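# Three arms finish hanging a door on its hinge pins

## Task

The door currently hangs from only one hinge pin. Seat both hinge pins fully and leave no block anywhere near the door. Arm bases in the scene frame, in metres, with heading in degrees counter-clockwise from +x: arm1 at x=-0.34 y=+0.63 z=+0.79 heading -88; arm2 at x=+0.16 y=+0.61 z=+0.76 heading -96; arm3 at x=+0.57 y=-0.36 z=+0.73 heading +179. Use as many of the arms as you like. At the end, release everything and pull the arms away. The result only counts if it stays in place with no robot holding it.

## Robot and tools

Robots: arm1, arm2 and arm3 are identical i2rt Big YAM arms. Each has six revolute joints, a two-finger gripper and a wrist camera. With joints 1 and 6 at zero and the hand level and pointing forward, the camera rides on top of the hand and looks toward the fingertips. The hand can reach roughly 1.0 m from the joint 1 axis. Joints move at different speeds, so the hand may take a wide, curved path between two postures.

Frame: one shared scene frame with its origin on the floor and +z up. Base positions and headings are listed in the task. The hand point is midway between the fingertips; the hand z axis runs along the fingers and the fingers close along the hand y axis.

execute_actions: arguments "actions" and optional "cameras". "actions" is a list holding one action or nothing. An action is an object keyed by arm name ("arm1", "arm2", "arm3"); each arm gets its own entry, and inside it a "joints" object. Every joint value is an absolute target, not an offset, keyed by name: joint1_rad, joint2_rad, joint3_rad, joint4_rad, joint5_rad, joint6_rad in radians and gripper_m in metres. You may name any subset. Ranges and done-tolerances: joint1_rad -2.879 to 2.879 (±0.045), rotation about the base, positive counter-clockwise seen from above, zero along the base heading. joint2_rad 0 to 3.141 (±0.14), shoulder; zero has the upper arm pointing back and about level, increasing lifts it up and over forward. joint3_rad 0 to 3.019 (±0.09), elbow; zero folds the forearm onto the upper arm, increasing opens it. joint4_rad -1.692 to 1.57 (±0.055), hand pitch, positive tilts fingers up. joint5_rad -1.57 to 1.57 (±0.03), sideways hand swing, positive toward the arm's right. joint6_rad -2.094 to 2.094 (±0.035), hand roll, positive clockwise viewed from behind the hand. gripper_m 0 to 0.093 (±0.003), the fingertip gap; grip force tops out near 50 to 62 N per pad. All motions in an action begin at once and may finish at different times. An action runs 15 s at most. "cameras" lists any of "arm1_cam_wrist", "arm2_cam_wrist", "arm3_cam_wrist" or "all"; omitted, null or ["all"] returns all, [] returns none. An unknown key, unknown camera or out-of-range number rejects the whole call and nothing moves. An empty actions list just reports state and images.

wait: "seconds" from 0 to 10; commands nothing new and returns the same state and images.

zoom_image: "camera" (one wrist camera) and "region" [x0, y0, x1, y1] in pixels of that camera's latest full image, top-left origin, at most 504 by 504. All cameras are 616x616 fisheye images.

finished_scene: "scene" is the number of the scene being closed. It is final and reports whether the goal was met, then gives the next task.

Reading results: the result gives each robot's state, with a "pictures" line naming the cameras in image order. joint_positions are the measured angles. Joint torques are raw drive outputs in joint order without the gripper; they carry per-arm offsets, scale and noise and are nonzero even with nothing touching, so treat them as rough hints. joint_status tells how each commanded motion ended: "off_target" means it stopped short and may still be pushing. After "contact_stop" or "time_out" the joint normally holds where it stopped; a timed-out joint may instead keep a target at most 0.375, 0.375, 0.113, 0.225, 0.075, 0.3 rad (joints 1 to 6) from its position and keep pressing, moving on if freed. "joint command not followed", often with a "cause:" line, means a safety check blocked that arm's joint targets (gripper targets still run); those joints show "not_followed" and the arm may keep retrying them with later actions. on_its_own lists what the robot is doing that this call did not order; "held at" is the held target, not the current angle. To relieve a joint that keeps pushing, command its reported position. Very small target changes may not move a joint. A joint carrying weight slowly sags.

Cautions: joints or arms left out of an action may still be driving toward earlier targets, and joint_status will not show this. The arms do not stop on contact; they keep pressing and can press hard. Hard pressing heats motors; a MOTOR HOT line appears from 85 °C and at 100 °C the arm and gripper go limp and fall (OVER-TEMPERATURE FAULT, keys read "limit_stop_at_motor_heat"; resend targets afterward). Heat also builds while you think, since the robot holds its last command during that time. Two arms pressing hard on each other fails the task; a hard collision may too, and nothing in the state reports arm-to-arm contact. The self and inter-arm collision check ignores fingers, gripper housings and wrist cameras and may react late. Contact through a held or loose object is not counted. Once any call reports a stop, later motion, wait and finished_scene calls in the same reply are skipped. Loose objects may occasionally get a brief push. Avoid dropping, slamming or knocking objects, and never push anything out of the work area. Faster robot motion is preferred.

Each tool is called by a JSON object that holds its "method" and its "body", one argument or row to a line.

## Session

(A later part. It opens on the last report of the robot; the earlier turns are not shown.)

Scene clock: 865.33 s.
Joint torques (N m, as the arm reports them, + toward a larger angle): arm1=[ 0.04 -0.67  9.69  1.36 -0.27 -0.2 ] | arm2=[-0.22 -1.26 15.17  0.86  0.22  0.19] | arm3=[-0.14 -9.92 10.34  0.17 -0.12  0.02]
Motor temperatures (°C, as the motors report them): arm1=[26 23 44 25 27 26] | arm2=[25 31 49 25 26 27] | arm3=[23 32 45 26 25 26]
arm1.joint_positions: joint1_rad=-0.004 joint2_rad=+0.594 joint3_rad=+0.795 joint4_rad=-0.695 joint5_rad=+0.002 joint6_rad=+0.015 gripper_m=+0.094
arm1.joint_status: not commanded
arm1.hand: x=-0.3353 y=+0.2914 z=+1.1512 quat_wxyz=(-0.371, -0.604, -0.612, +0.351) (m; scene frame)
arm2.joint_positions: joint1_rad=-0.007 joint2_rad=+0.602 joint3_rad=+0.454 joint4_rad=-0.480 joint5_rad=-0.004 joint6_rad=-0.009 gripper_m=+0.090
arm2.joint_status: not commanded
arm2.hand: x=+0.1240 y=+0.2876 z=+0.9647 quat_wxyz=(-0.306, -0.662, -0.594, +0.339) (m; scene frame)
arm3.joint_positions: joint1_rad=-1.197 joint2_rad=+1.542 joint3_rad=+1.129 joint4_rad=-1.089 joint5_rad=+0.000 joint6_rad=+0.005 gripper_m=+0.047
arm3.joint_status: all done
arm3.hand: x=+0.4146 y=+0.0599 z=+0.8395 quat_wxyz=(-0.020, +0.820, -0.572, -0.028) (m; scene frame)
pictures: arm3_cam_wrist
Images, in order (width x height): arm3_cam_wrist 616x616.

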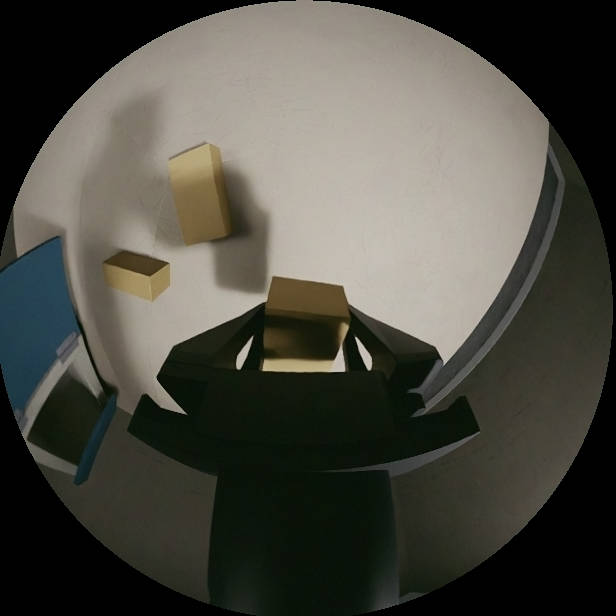

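Clear table. Place.

{"method": "execute_actions", "body": {
  "actions": [
    {"arm3":{"joints":{"joint2_rad":1.765,"joint4_rad":-0.95}}}
  ],
  "cameras": []
}}

{"method": "execute_actions", "body": {
  "actions": [
    {"arm3":{"joints":{"gripper_m":0.09}}}
  ],
  "cameras": []
}}

{"method": "execute_actions", "body": {
  "actions": [
    {"arm3":{"joints":{"joint2_rad":1.55,"joint4_rad":-1.1}}}
  ],
  "cameras": []
}}

{"method": "execute_actions", "body": {
  "actions": [
    {"arm3":{"joints":{"joint1_rad":-0.76,"joint2_rad":1.7,"joint3_rad":1.3,"joint4_rad":-1.17}}}
  ],
  "cameras": ["arm3_cam_wrist"]
}}

Scene clock: 871.50 s.
Joint torques (N m, as the arm reports them, + toward a larger angle): arm1=[ 0.2  -0.59  9.66  1.34 -0.27 -0.2 ] | arm2=[ 0.32 -1.06 15.12  0.89  0.21  0.17] | arm3=[  0.4  -13.36   9.2    0.81  -0.14  -0.01]
Motor temperatures (°C, as the motors report them): arm1=[26 23 44 25 27 26] | arm2=[25 31 49 25 26 27] | arm3=[23 32 45 26 25 26]
arm1.joint_positions: joint1_rad=-0.004 joint2_rad=+0.594 joint3_rad=+0.795 joint4_rad=-0.695 joint5_rad=+0.002 joint6_rad=+0.015 gripper_m=+0.094
arm1.joint_status: not commanded
arm1.hand: x=-0.3353 y=+0.2914 z=+1.1512 quat_wxyz=(-0.371, -0.604, -0.612, +0.351) (m; scene frame)
arm2.joint_positions: joint1_rad=-0.007 joint2_rad=+0.602 joint3_rad=+0.454 joint4_rad=-0.480 joint5_rad=-0.004 joint6_rad=-0.009 gripper_m=+0.090
arm2.joint_status: not commanded
arm2.hand: x=+0.1240 y=+0.2876 z=+0.9647 quat_wxyz=(-0.306, -0.662, -0.594, +0.339) (m; scene frame)
arm3.joint_positions: joint1_rad=-1.197 joint2_rad=+1.776 joint3_rad=+1.130 joint4_rad=-0.960 joint5_rad=+0.000 joint6_rad=+0.006 gripper_m=+0.047
arm3.joint_status: all done
arm3.hand: x=+0.4088 y=+0.0755 z=+0.7389 quat_wxyz=(+0.010, +0.820, -0.572, +0.014) (m; scene frame)
pictures: none
No camera images: the call's "cameras" was empty. Leave "cameras" out to get every camera's image.

Scene clock: 872.17 s.
Joint torques (N m, as the arm reports them, + toward a larger angle): arm1=[ 0.01 -0.66  9.69  1.29 -0.26 -0.2 ] | arm2=[-0.15 -0.73 15.17  0.95  0.17  0.15] | arm3=[  0.09 -13.41   9.22   0.82  -0.15  -0.02]
Motor temperatures (°C, as the motors report them): arm1=[26 23 44 25 27 26] | arm2=[25 31 49 25 26 27] | arm3=[23 32 45 26 25 26]
arm1.joint_positions: joint1_rad=-0.004 joint2_rad=+0.594 joint3_rad=+0.795 joint4_rad=-0.695 joint5_rad=+0.002 joint6_rad=+0.015 gripper_m=+0.094
arm1.joint_status: not commanded
arm1.hand: x=-0.3353 y=+0.2914 z=+1.1512 quat_wxyz=(-0.371, -0.604, -0.612, +0.351) (m; scene frame)
arm2.joint_positions: joint1_rad=-0.007 joint2_rad=+0.602 joint3_rad=+0.454 joint4_rad=-0.480 joint5_rad=-0.004 joint6_rad=-0.009 gripper_m=+0.090
arm2.joint_status: not commanded
arm2.hand: x=+0.1240 y=+0.2876 z=+0.9647 quat_wxyz=(-0.306, -0.662, -0.594, +0.339) (m; scene frame)
arm3.joint_positions: joint1_rad=-1.197 joint2_rad=+1.776 joint3_rad=+1.130 joint4_rad=-0.960 joint5_rad=+0.000 joint6_rad=+0.006 gripper_m=+0.090
arm3.joint_status: all done
arm3.hand: x=+0.4088 y=+0.0755 z=+0.7389 quat_wxyz=(+0.010, +0.820, -0.572, +0.014) (m; scene frame)
pictures: none
No camera images: the call's "cameras" was empty. Leave "cameras" out to get every camera's image.

Scene clock: 873.20 s.
Joint torques (N m, as the arm reports them, + toward a larger angle): arm1=[ 0.17 -0.43  9.63  1.3  -0.26 -0.2 ] | arm2=[-0.16 -1.36 15.18  0.88  0.18  0.16] | arm3=[ 0.3  -9.28 10.31  0.26 -0.15 -0.03]
Motor temperatures (°C, as the motors report them): arm1=[26 23 44 25 27 26] | arm2=[25 31 49 25 26 27] | arm3=[23 32 45 26 25 26]
arm1.joint_positions: joint1_rad=-0.004 joint2_rad=+0.594 joint3_rad=+0.795 joint4_rad=-0.695 joint5_rad=+0.002 joint6_rad=+0.015 gripper_m=+0.094
arm1.joint_status: not commanded
arm1.hand: x=-0.3353 y=+0.2914 z=+1.1512 quat_wxyz=(-0.371, -0.604, -0.612, +0.351) (m; scene frame)
arm2.joint_positions: joint1_rad=-0.007 joint2_rad=+0.602 joint3_rad=+0.454 joint4_rad=-0.480 joint5_rad=-0.004 joint6_rad=-0.009 gripper_m=+0.090
arm2.joint_status: not commanded
arm2.hand: x=+0.1240 y=+0.2876 z=+0.9647 quat_wxyz=(-0.306, -0.662, -0.594, +0.339) (m; scene frame)
arm3.joint_positions: joint1_rad=-1.197 joint2_rad=+1.536 joint3_rad=+1.130 joint4_rad=-1.090 joint5_rad=+0.000 joint6_rad=+0.006 gripper_m=+0.090
arm3.joint_status: all done
arm3.hand: x=+0.4144 y=+0.0605 z=+0.8428 quat_wxyz=(-0.022, +0.819, -0.572, -0.031) (m; scene frame)
pictures: none
No camera images: the call's "cameras" was empty. Leave "cameras" out to get every camera's image.

Scene clock: 874.50 s.
Joint torques (N m, as the arm reports them, + toward a larger angle): arm1=[ 0.2  -0.54  9.69  1.32 -0.28 -0.21] | arm2=[ 0.24 -1.4  15.03  0.92  0.18  0.14] | arm3=[ -0.7  -12.43  11.59  -0.05  -0.11   0.01]
Motor temperatures (°C, as the motors report them): arm1=[26 23 44 25 27 26] | arm2=[25 31 49 25 26 27] | arm3=[23 32 45 26 25 26]
arm1.joint_positions: joint1_rad=-0.004 joint2_rad=+0.594 joint3_rad=+0.795 joint4_rad=-0.695 joint5_rad=+0.002 joint6_rad=+0.015 gripper_m=+0.094
arm1.joint_status: not commanded
arm1.hand: x=-0.3353 y=+0.2914 z=+1.1512 quat_wxyz=(-0.371, -0.604, -0.612, +0.351) (m; scene frame)
arm2.joint_positions: joint1_rad=-0.007 joint2_rad=+0.602 joint3_rad=+0.454 joint4_rad=-0.480 joint5_rad=-0.004 joint6_rad=-0.009 gripper_m=+0.090
arm2.joint_status: not commanded
arm2.hand: x=+0.1240 y=+0.2876 z=+0.9647 quat_wxyz=(-0.306, -0.662, -0.594, +0.339) (m; scene frame)
arm3.joint_positions: joint1_rad=-0.747 joint2_rad=+1.702 joint3_rad=+1.258 joint4_rad=-1.159 joint5_rad=+0.000 joint6_rad=+0.005 gripper_m=+0.090
arm3.joint_status: all done
arm3.hand: x=+0.2264 y=-0.0283 z=+0.8144 quat_wxyz=(+0.006, +0.927, -0.375, +0.015) (m; scene frame)
pictures: arm3_cam_wrist
Images, in order (width x height): arm3_cam_wrist 616x616.

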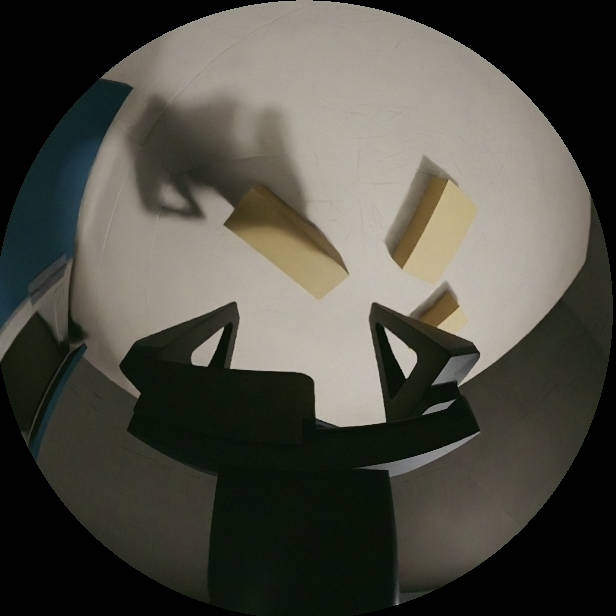

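{"method": "execute_actions", "body": {
  "actions": [
    {"arm3":{"joints":{"joint1_rad":-0.725,"joint2_rad":1.76,"joint3_rad":1.33,"joint4_rad":-1.13,"joint6_rad":-0.87}}}
  ],
  "cameras": []
}}

{"method": "execute_actions", "body": {
  "actions": [
    {"arm3":{"joints":{"joint2_rad":1.88,"joint3_rad":1.29,"joint4_rad":-1.005}}}
  ],
  "cameras": ["arm3_cam_wrist"]
}}

Scene clock: 886.87 s.
Joint torques (N m, as the arm reports them, + toward a larger angle): arm1=[ 0.2  -0.67  9.68  1.31 -0.27 -0.19] | arm2=[ 0.18 -0.63 15.14  0.87  0.19  0.16] | arm3=[  1.05 -11.99  11.22   0.8   -0.22  -0.03]
Motor temperatures (°C, as the motors report them): arm1=[26 23 44 25 27 26] | arm2=[25 30 49 25 26 27] | arm3=[23 33 47 26 25 26]
arm1.joint_positions: joint1_rad=-0.004 joint2_rad=+0.594 joint3_rad=+0.795 joint4_rad=-0.695 joint5_rad=+0.002 joint6_rad=+0.015 gripper_m=+0.094
arm1.joint_status: not commanded
arm1.hand: x=-0.3353 y=+0.2914 z=+1.1512 quat_wxyz=(-0.371, -0.604, -0.612, +0.351) (m; scene frame)
arm2.joint_positions: joint1_rad=-0.007 joint2_rad=+0.602 joint3_rad=+0.454 joint4_rad=-0.480 joint5_rad=-0.004 joint6_rad=-0.009 gripper_m=+0.090
arm2.joint_status: not commanded
arm2.hand: x=+0.1240 y=+0.2876 z=+0.9647 quat_wxyz=(-0.306, -0.662, -0.594, +0.339) (m; scene frame)
arm3.joint_positions: joint1_rad=-0.740 joint2_rad=+1.749 joint3_rad=+1.289 joint4_rad=-1.140 joint5_rad=+0.000 joint6_rad=-0.862 gripper_m=+0.090
arm3.joint_status: all done
arm3.hand: x=+0.2134 y=-0.0206 z=+0.8027 quat_wxyz=(+0.011, +0.998, +0.053, +0.011) (m; scene frame)
pictures: none
No camera images: the call's "cameras" was empty. Leave "cameras" out to get every camera's image.

Scene clock: 887.97 s.
Joint torques (N m, as the arm reports them, + toward a larger angle): arm1=[-0.03 -0.71  9.69  1.29 -0.27 -0.21] | arm2=[ 0.22 -1.13 15.15  0.96  0.19  0.13] | arm3=[  1.39 -14.26   7.6    0.67  -0.23  -0.03]
Motor temperatures (°C, as the motors report them): arm1=[26 23 44 25 27 26] | arm2=[25 30 49 25 26 27] | arm3=[23 33 46 26 25 26]
arm1.joint_positions: joint1_rad=-0.004 joint2_rad=+0.594 joint3_rad=+0.795 joint4_rad=-0.695 joint5_rad=+0.002 joint6_rad=+0.015 gripper_m=+0.094
arm1.joint_status: not commanded
arm1.hand: x=-0.3353 y=+0.2914 z=+1.1512 quat_wxyz=(-0.371, -0.604, -0.612, +0.351) (m; scene frame)
arm2.joint_positions: joint1_rad=-0.007 joint2_rad=+0.602 joint3_rad=+0.454 joint4_rad=-0.480 joint5_rad=-0.004 joint6_rad=-0.009 gripper_m=+0.090
arm2.joint_status: not commanded
arm2.hand: x=+0.1240 y=+0.2876 z=+0.9647 quat_wxyz=(-0.306, -0.662, -0.594, +0.339) (m; scene frame)
arm3.joint_positions: joint1_rad=-0.738 joint2_rad=+1.886 joint3_rad=+1.287 joint4_rad=-1.015 joint5_rad=+0.001 joint6_rad=-0.863 gripper_m=+0.090
arm3.joint_status: all done
arm3.hand: x=+0.1999 y=-0.0087 z=+0.7358 quat_wxyz=(+0.015, +0.998, +0.054, +0.015) (m; scene frame)
pictures: arm3_cam_wrist
Images, in order (width x height): arm3_cam_wrist 616x616.

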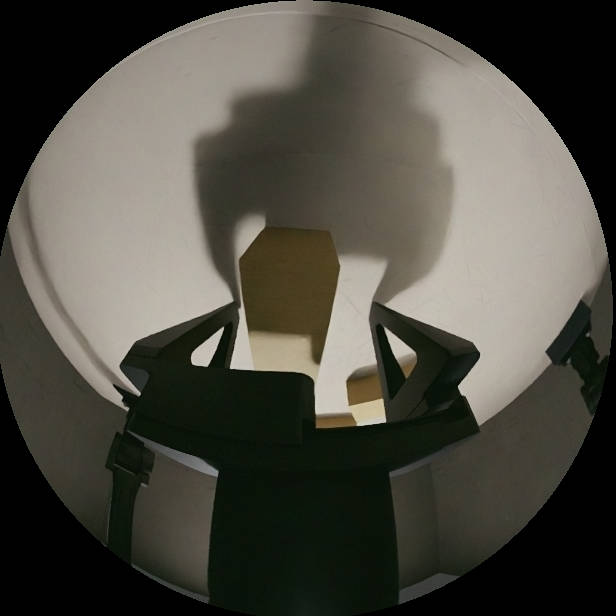

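{"method": "execute_actions", "body": {
  "actions": [
    {"arm3":{"joints":{"gripper_m":0.02}}}
  ],
  "cameras": []
}}

{"method": "execute_actions", "body": {
  "actions": [
    {"arm3":{"joints":{"joint2_rad":1.72,"joint3_rad":1.33,"joint4_rad":-1.15}}}
  ],
  "cameras": []
}}

{"method": "execute_actions", "body": {
  "actions": [
    {"arm3":{"joints":{"joint1_rad":-1.03,"joint2_rad":2.02,"joint3_rad":1.79,"joint4_rad":-1.3}}}
  ],
  "cameras": ["arm3_cam_wrist","arm2_cam_wrist"]
}}

Scene clock: 898.20 s.
Joint torques (N m, as the arm reports them, + toward a larger angle): arm1=[ 0.08 -0.58  9.62  1.34 -0.27 -0.2 ] | arm2=[ 0.   -1.07 15.25  0.86  0.18  0.15] | arm3=[  1.52 -14.43   7.58   0.7   -0.24  -0.02]
Motor temperatures (°C, as the motors report them): arm1=[26 23 45 25 27 26] | arm2=[25 30 50 25 26 27] | arm3=[23 33 45 26 25 26]
arm1.joint_positions: joint1_rad=-0.004 joint2_rad=+0.594 joint3_rad=+0.795 joint4_rad=-0.695 joint5_rad=+0.002 joint6_rad=+0.015 gripper_m=+0.094
arm1.joint_status: not commanded
arm1.hand: x=-0.3353 y=+0.2914 z=+1.1512 quat_wxyz=(-0.371, -0.604, -0.612, +0.351) (m; scene frame)
arm2.joint_positions: joint1_rad=-0.007 joint2_rad=+0.602 joint3_rad=+0.454 joint4_rad=-0.480 joint5_rad=-0.004 joint6_rad=-0.009 gripper_m=+0.090
arm2.joint_status: not commanded
arm2.hand: x=+0.1240 y=+0.2876 z=+0.9647 quat_wxyz=(-0.306, -0.662, -0.594, +0.339) (m; scene frame)
arm3.joint_positions: joint1_rad=-0.738 joint2_rad=+1.886 joint3_rad=+1.287 joint4_rad=-1.015 joint5_rad=+0.000 joint6_rad=-0.864 gripper_m=+0.034
arm3.joint_status: gripper_m off_target (ended at +0.034, target +0.020)
arm3.hand: x=+0.1998 y=-0.0087 z=+0.7358 quat_wxyz=(+0.015, +0.998, +0.055, +0.015) (m; scene frame)
pictures: none
No camera images: the call's "cameras" was empty. Leave "cameras" out to get every camera's image.

Scene clock: 899.23 s.
Joint torques (N m, as the arm reports them, + toward a larger angle): arm1=[ 0.2  -0.62  9.61  1.28 -0.26 -0.2 ] | arm2=[-0.13 -1.04 15.06  0.99  0.2   0.14] | arm3=[  1.42 -12.52  11.14   0.07  -0.22  -0.05]
Motor temperatures (°C, as the motors report them): arm1=[26 23 45 25 27 26] | arm2=[25 30 50 25 26 27] | arm3=[23 33 45 26 25 26]
arm1.joint_positions: joint1_rad=-0.004 joint2_rad=+0.594 joint3_rad=+0.795 joint4_rad=-0.695 joint5_rad=+0.002 joint6_rad=+0.015 gripper_m=+0.094
arm1.joint_status: not commanded
arm1.hand: x=-0.3353 y=+0.2914 z=+1.1512 quat_wxyz=(-0.371, -0.604, -0.612, +0.351) (m; scene frame)
arm2.joint_positions: joint1_rad=-0.007 joint2_rad=+0.602 joint3_rad=+0.454 joint4_rad=-0.480 joint5_rad=-0.004 joint6_rad=-0.009 gripper_m=+0.090
arm2.joint_status: not commanded
arm2.hand: x=+0.1240 y=+0.2876 z=+0.9647 quat_wxyz=(-0.306, -0.662, -0.594, +0.339) (m; scene frame)
arm3.joint_positions: joint1_rad=-0.738 joint2_rad=+1.717 joint3_rad=+1.292 joint4_rad=-1.140 joint5_rad=+0.000 joint6_rad=-0.864 gripper_m=+0.034
arm3.joint_status: all done
arm3.hand: x=+0.2108 y=-0.0191 z=+0.8190 quat_wxyz=(-0.003, +0.998, +0.055, -0.002) (m; scene frame)
pictures: none
No camera images: the call's "cameras" was empty. Leave "cameras" out to get every camera's image.

Scene clock: 900.63 s.
Joint torques (N m, as the arm reports them, + toward a larger angle): arm1=[ 0.13 -0.61  9.64  1.34 -0.26 -0.21] | arm2=[ 0.22 -0.94 15.16  0.79  0.22  0.14] | arm3=[  0.36 -19.03  12.31   0.02  -0.25  -0.03]
Motor temperatures (°C, as the motors report them): arm1=[26 23 45 25 27 26] | arm2=[25 30 50 25 26 27] | arm3=[23 34 45 26 25 26]
arm1.joint_positions: joint1_rad=-0.004 joint2_rad=+0.594 joint3_rad=+0.795 joint4_rad=-0.695 joint5_rad=+0.002 joint6_rad=+0.015 gripper_m=+0.094
arm1.joint_status: not commanded
arm1.hand: x=-0.3353 y=+0.2914 z=+1.1512 quat_wxyz=(-0.371, -0.604, -0.612, +0.351) (m; scene frame)
arm2.joint_positions: joint1_rad=-0.007 joint2_rad=+0.602 joint3_rad=+0.454 joint4_rad=-0.480 joint5_rad=-0.004 joint6_rad=-0.009 gripper_m=+0.090
arm2.joint_status: not commanded
arm2.hand: x=+0.1240 y=+0.2876 z=+0.9647 quat_wxyz=(-0.306, -0.662, -0.594, +0.339) (m; scene frame)
arm3.joint_positions: joint1_rad=-1.035 joint2_rad=+2.039 joint3_rad=+1.746 joint4_rad=-1.289 joint5_rad=+0.002 joint6_rad=-0.864 gripper_m=+0.034
arm3.joint_status: all done
arm3.hand: x=+0.2648 y=+0.1777 z=+0.8086 quat_wxyz=(+0.004, +0.996, -0.093, +0.004) (m; scene frame)
pictures: arm2_cam_wrist, arm3_cam_wrist
Images, in order (width x height): arm2_cam_wrist 616x616, arm3_cam_wrist 616x616.

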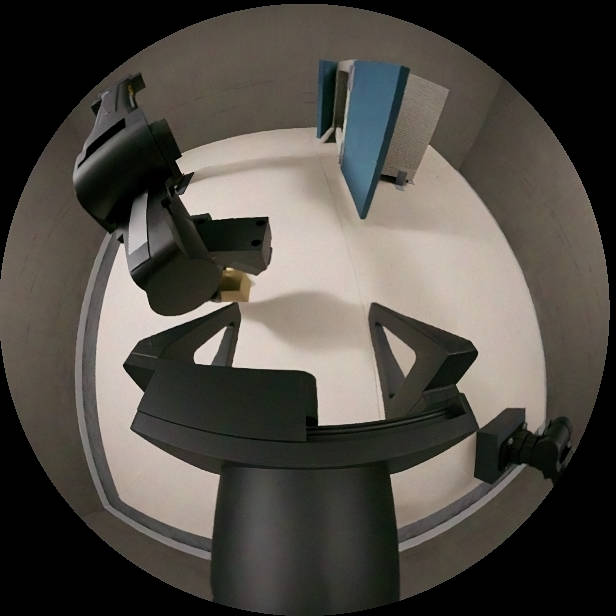

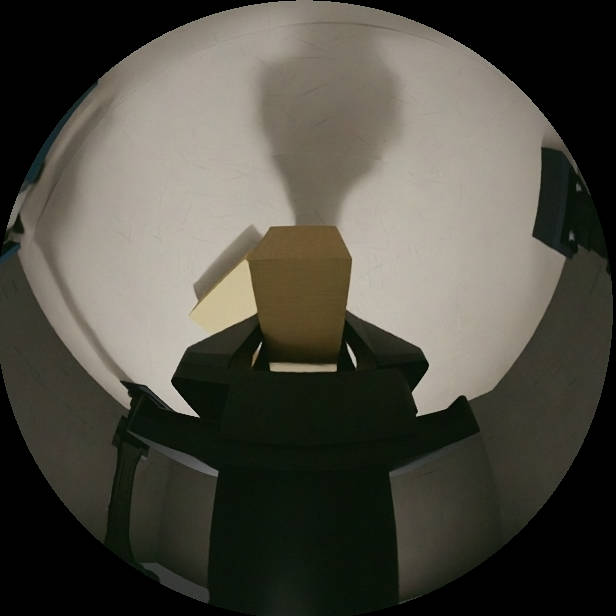

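{"method": "execute_actions", "body": {
  "actions": [
    {"arm3":{"joints":{"joint1_rad":-1.22}},"arm2":{"joints":{"joint1_rad":-0.5,"joint2_rad":0.3}}}
  ],
  "cameras": ["arm3_cam_wrist"]
}}

Scene clock: 905.63 s.
Joint torques (N m, as the arm reports them, + toward a larger angle): arm1=[-0.07 -0.74  9.63  1.33 -0.26 -0.2 ] | arm2=[-1.48  1.91 15.4   1.01  0.08  0.17] | arm3=[  0.67 -18.45  12.11  -0.18  -0.27  -0.03]
Motor temperatures (°C, as the motors report them): arm1=[26 23 45 25 27 26] | arm2=[25 30 50 25 26 27] | arm3=[23 34 46 26 25 26]
arm1.joint_positions: joint1_rad=-0.004 joint2_rad=+0.594 joint3_rad=+0.795 joint4_rad=-0.695 joint5_rad=+0.002 joint6_rad=+0.015 gripper_m=+0.094
arm1.joint_status: not commanded
arm1.hand: x=-0.3353 y=+0.2914 z=+1.1512 quat_wxyz=(-0.371, -0.604, -0.612, +0.351) (m; scene frame)
arm2.joint_positions: joint1_rad=-0.491 joint2_rad=+0.297 joint3_rad=+0.454 joint4_rad=-0.480 joint5_rad=-0.002 joint6_rad=-0.009 gripper_m=+0.090
arm2.joint_status: all done
arm2.hand: x=-0.0032 y=+0.3718 z=+1.0511 quat_wxyz=(-0.274, -0.717, -0.379, +0.517) (m; scene frame)
arm3.joint_positions: joint1_rad=-1.227 joint2_rad=+2.039 joint3_rad=+1.746 joint4_rad=-1.289 joint5_rad=+0.001 joint6_rad=-0.864 gripper_m=+0.034
arm3.joint_status: all done
arm3.hand: x=+0.3721 y=+0.2260 z=+0.8087 quat_wxyz=(+0.005, +0.982, -0.188, +0.003) (m; scene frame)
pictures: arm3_cam_wrist
Images, in order (width x height): arm3_cam_wrist 616x616.

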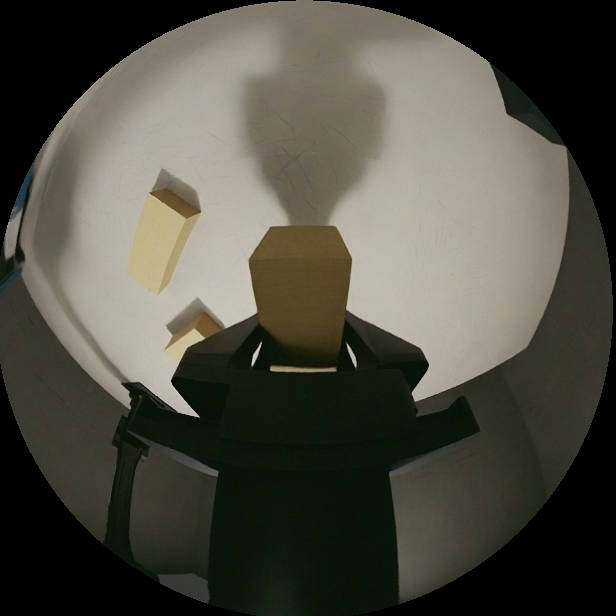

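{"method": "execute_actions", "body": {
  "actions": [
    {"arm3":{"joints":{"joint2_rad":2.145,"joint4_rad":-1.19,"joint3_rad":1.75}}}
  ],
  "cameras": []
}}

Scene clock: 910.30 s.
Joint torques (N m, as the arm reports them, + toward a larger angle): arm1=[-0.11 -0.65  9.62  1.31 -0.27 -0.19] | arm2=[-1.44  1.94 15.41  0.94  0.08  0.15] | arm3=[  0.8  -18.45   8.82   0.63  -0.3   -0.04]
Motor temperatures (°C, as the motors report them): arm1=[26 23 45 25 27 26] | arm2=[25 30 50 25 26 27] | arm3=[23 35 47 26 25 26]
arm1.joint_positions: joint1_rad=-0.004 joint2_rad=+0.594 joint3_rad=+0.795 joint4_rad=-0.695 joint5_rad=+0.002 joint6_rad=+0.015 gripper_m=+0.094
arm1.joint_status: not commanded
arm1.hand: x=-0.3353 y=+0.2914 z=+1.1512 quat_wxyz=(-0.371, -0.604, -0.612, +0.351) (m; scene frame)
arm2.joint_positions: joint1_rad=-0.491 joint2_rad=+0.297 joint3_rad=+0.454 joint4_rad=-0.480 joint5_rad=-0.002 joint6_rad=-0.009 gripper_m=+0.090
arm2.joint_status: not commanded
arm2.hand: x=-0.0032 y=+0.3718 z=+1.0511 quat_wxyz=(-0.274, -0.717, -0.379, +0.517) (m; scene frame)
arm3.joint_positions: joint1_rad=-1.227 joint2_rad=+2.150 joint3_rad=+1.743 joint4_rad=-1.198 joint5_rad=+0.002 joint6_rad=-0.865 gripper_m=+0.034
arm3.joint_status: all done
arm3.hand: x=+0.3683 y=+0.2377 z=+0.7408 quat_wxyz=(+0.014, +0.982, -0.188, +0.009) (m; scene frame)
pictures: none
No camera images: the call's "cameras" was empty. Leave "cameras" out to get every camera's image.

{"method": "execute_actions", "body": {
  "actions": [
    {"arm3":{"joints":{"gripper_m":0.09}}}
  ],
  "cameras": []
}}

{"method": "execute_actions", "body": {
  "actions": [
    {"arm3":{"joints":{"joint2_rad":1.85,"joint4_rad":-1.4}}}
  ],
  "cameras": []
}}

{"method": "execute_actions", "body": {
  "actions": [
    {"arm3":{"joints":{"joint2_rad":0.9,"joint3_rad":0.8,"joint4_rad":-0.8,"joint6_rad":0}}}
  ]
}}

Scene clock: 916.23 s.
Joint torques (N m, as the arm reports them, + toward a larger angle): arm1=[ 0.1  -0.62  9.61  1.34 -0.27 -0.2 ] | arm2=[-1.29  1.4  15.28  1.11  0.08  0.16] | arm3=[  0.85 -18.26   8.62   0.73  -0.29   0.  ]
Motor temperatures (°C, as the motors report them): arm1=[26 23 45 25 27 26] | arm2=[25 30 50 25 26 27] | arm3=[23 36 46 26 25 26]
arm1.joint_positions: joint1_rad=-0.004 joint2_rad=+0.594 joint3_rad=+0.795 joint4_rad=-0.695 joint5_rad=+0.002 joint6_rad=+0.015 gripper_m=+0.094
arm1.joint_status: not commanded
arm1.hand: x=-0.3353 y=+0.2914 z=+1.1512 quat_wxyz=(-0.371, -0.604, -0.612, +0.351) (m; scene frame)
arm2.joint_positions: joint1_rad=-0.491 joint2_rad=+0.297 joint3_rad=+0.454 joint4_rad=-0.480 joint5_rad=-0.002 joint6_rad=-0.009 gripper_m=+0.090
arm2.joint_status: not commanded
arm2.hand: x=-0.0032 y=+0.3718 z=+1.0511 quat_wxyz=(-0.274, -0.717, -0.379, +0.517) (m; scene frame)
arm3.joint_positions: joint1_rad=-1.227 joint2_rad=+2.150 joint3_rad=+1.743 joint4_rad=-1.198 joint5_rad=+0.002 joint6_rad=-0.865 gripper_m=+0.090
arm3.joint_status: all done
arm3.hand: x=+0.3683 y=+0.2377 z=+0.7408 quat_wxyz=(+0.014, +0.982, -0.188, +0.009) (m; scene frame)
pictures: none
No camera images: the call's "cameras" was empty. Leave "cameras" out to get every camera's image.

Scene clock: 917.60 s.
Joint torques (N m, as the arm reports them, + toward a larger angle): arm1=[ 0.08 -0.66  9.68  1.33 -0.27 -0.21] | arm2=[-1.34  1.58 15.27  1.05  0.08  0.16] | arm3=[  0.97 -14.7   10.1    0.32  -0.25   0.01]
Motor temperatures (°C, as the motors report them): arm1=[26 23 45 25 27 26] | arm2=[25 30 50 25 26 27] | arm3=[23 36 46 26 25 26]
arm1.joint_positions: joint1_rad=-0.004 joint2_rad=+0.594 joint3_rad=+0.795 joint4_rad=-0.695 joint5_rad=+0.002 joint6_rad=+0.015 gripper_m=+0.094
arm1.joint_status: not commanded
arm1.hand: x=-0.3353 y=+0.2914 z=+1.1512 quat_wxyz=(-0.371, -0.604, -0.612, +0.351) (m; scene frame)
arm2.joint_positions: joint1_rad=-0.491 joint2_rad=+0.297 joint3_rad=+0.454 joint4_rad=-0.480 joint5_rad=-0.002 joint6_rad=-0.009 gripper_m=+0.090
arm2.joint_status: not commanded
arm2.hand: x=-0.0032 y=+0.3718 z=+1.0511 quat_wxyz=(-0.274, -0.717, -0.379, +0.517) (m; scene frame)
arm3.joint_positions: joint1_rad=-1.227 joint2_rad=+1.841 joint3_rad=+1.736 joint4_rad=-1.390 joint5_rad=+0.002 joint6_rad=-0.865 gripper_m=+0.090
arm3.joint_status: all done
arm3.hand: x=+0.3816 y=+0.1983 z=+0.9195 quat_wxyz=(-0.034, +0.981, -0.188, -0.018) (m; scene frame)
pictures: none
No camera images: the call's "cameras" was empty. Leave "cameras" out to get every camera's image.

Scene clock: 919.40 s.
Joint torques (N m, as the arm reports them, + toward a larger angle): arm1=[-0.04 -0.54  9.63  1.3  -0.25 -0.2 ] | arm2=[-1.31  1.73 15.3   1.    0.12  0.16] | arm3=[ 0.81 -4.73 10.17  2.   -0.18  0.1 ]
Motor temperatures (°C, as the motors report them): arm1=[26 23 45 25 27 26] | arm2=[25 30 50 25 26 27] | arm3=[23 35 46 26 25 26]
arm1.joint_positions: joint1_rad=-0.004 joint2_rad=+0.594 joint3_rad=+0.795 joint4_rad=-0.695 joint5_rad=+0.002 joint6_rad=+0.015 gripper_m=+0.094
arm1.joint_status: not commanded
arm1.hand: x=-0.3353 y=+0.2914 z=+1.1512 quat_wxyz=(-0.371, -0.604, -0.612, +0.351) (m; scene frame)
arm2.joint_positions: joint1_rad=-0.491 joint2_rad=+0.297 joint3_rad=+0.454 joint4_rad=-0.480 joint5_rad=-0.002 joint6_rad=-0.009 gripper_m=+0.090
arm2.joint_status: not commanded
arm2.hand: x=-0.0032 y=+0.3718 z=+1.0511 quat_wxyz=(-0.274, -0.717, -0.379, +0.517) (m; scene frame)
arm3.joint_positions: joint1_rad=-1.227 joint2_rad=+0.914 joint3_rad=+0.795 joint4_rad=-0.820 joint5_rad=+0.002 joint6_rad=-0.008 gripper_m=+0.090
arm3.joint_status: all done
arm3.hand: x=+0.4518 y=-0.0080 z=+0.9552 quat_wxyz=(-0.183, +0.775, -0.550, -0.252) (m; scene frame)
pictures: arm1_cam_wrist, arm2_cam_wrist, arm3_cam_wrist
Images, in order (width x height): arm1_cam_wrist 616x616, arm2_cam_wrist 616x616, arm3_cam_wrist 616x616.

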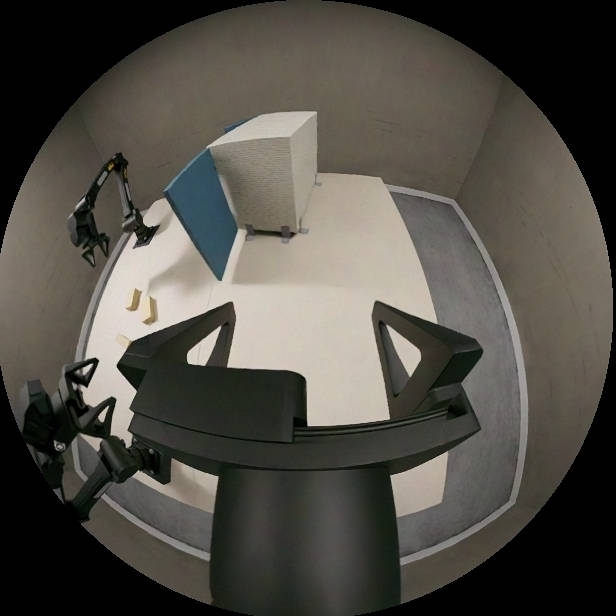

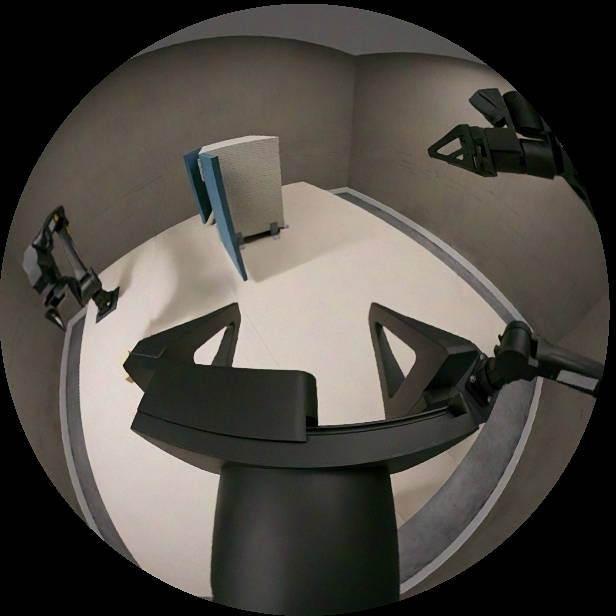

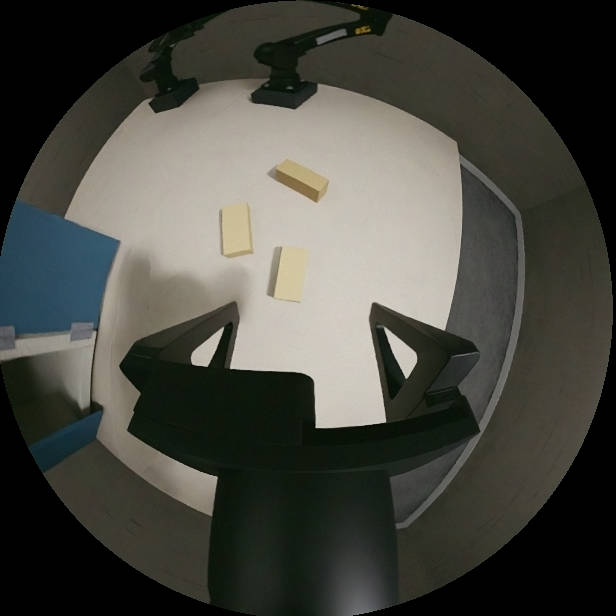

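{"method": "finished_scene", "body": {
  "scene": 1
}}

The scene is finished: the task was done.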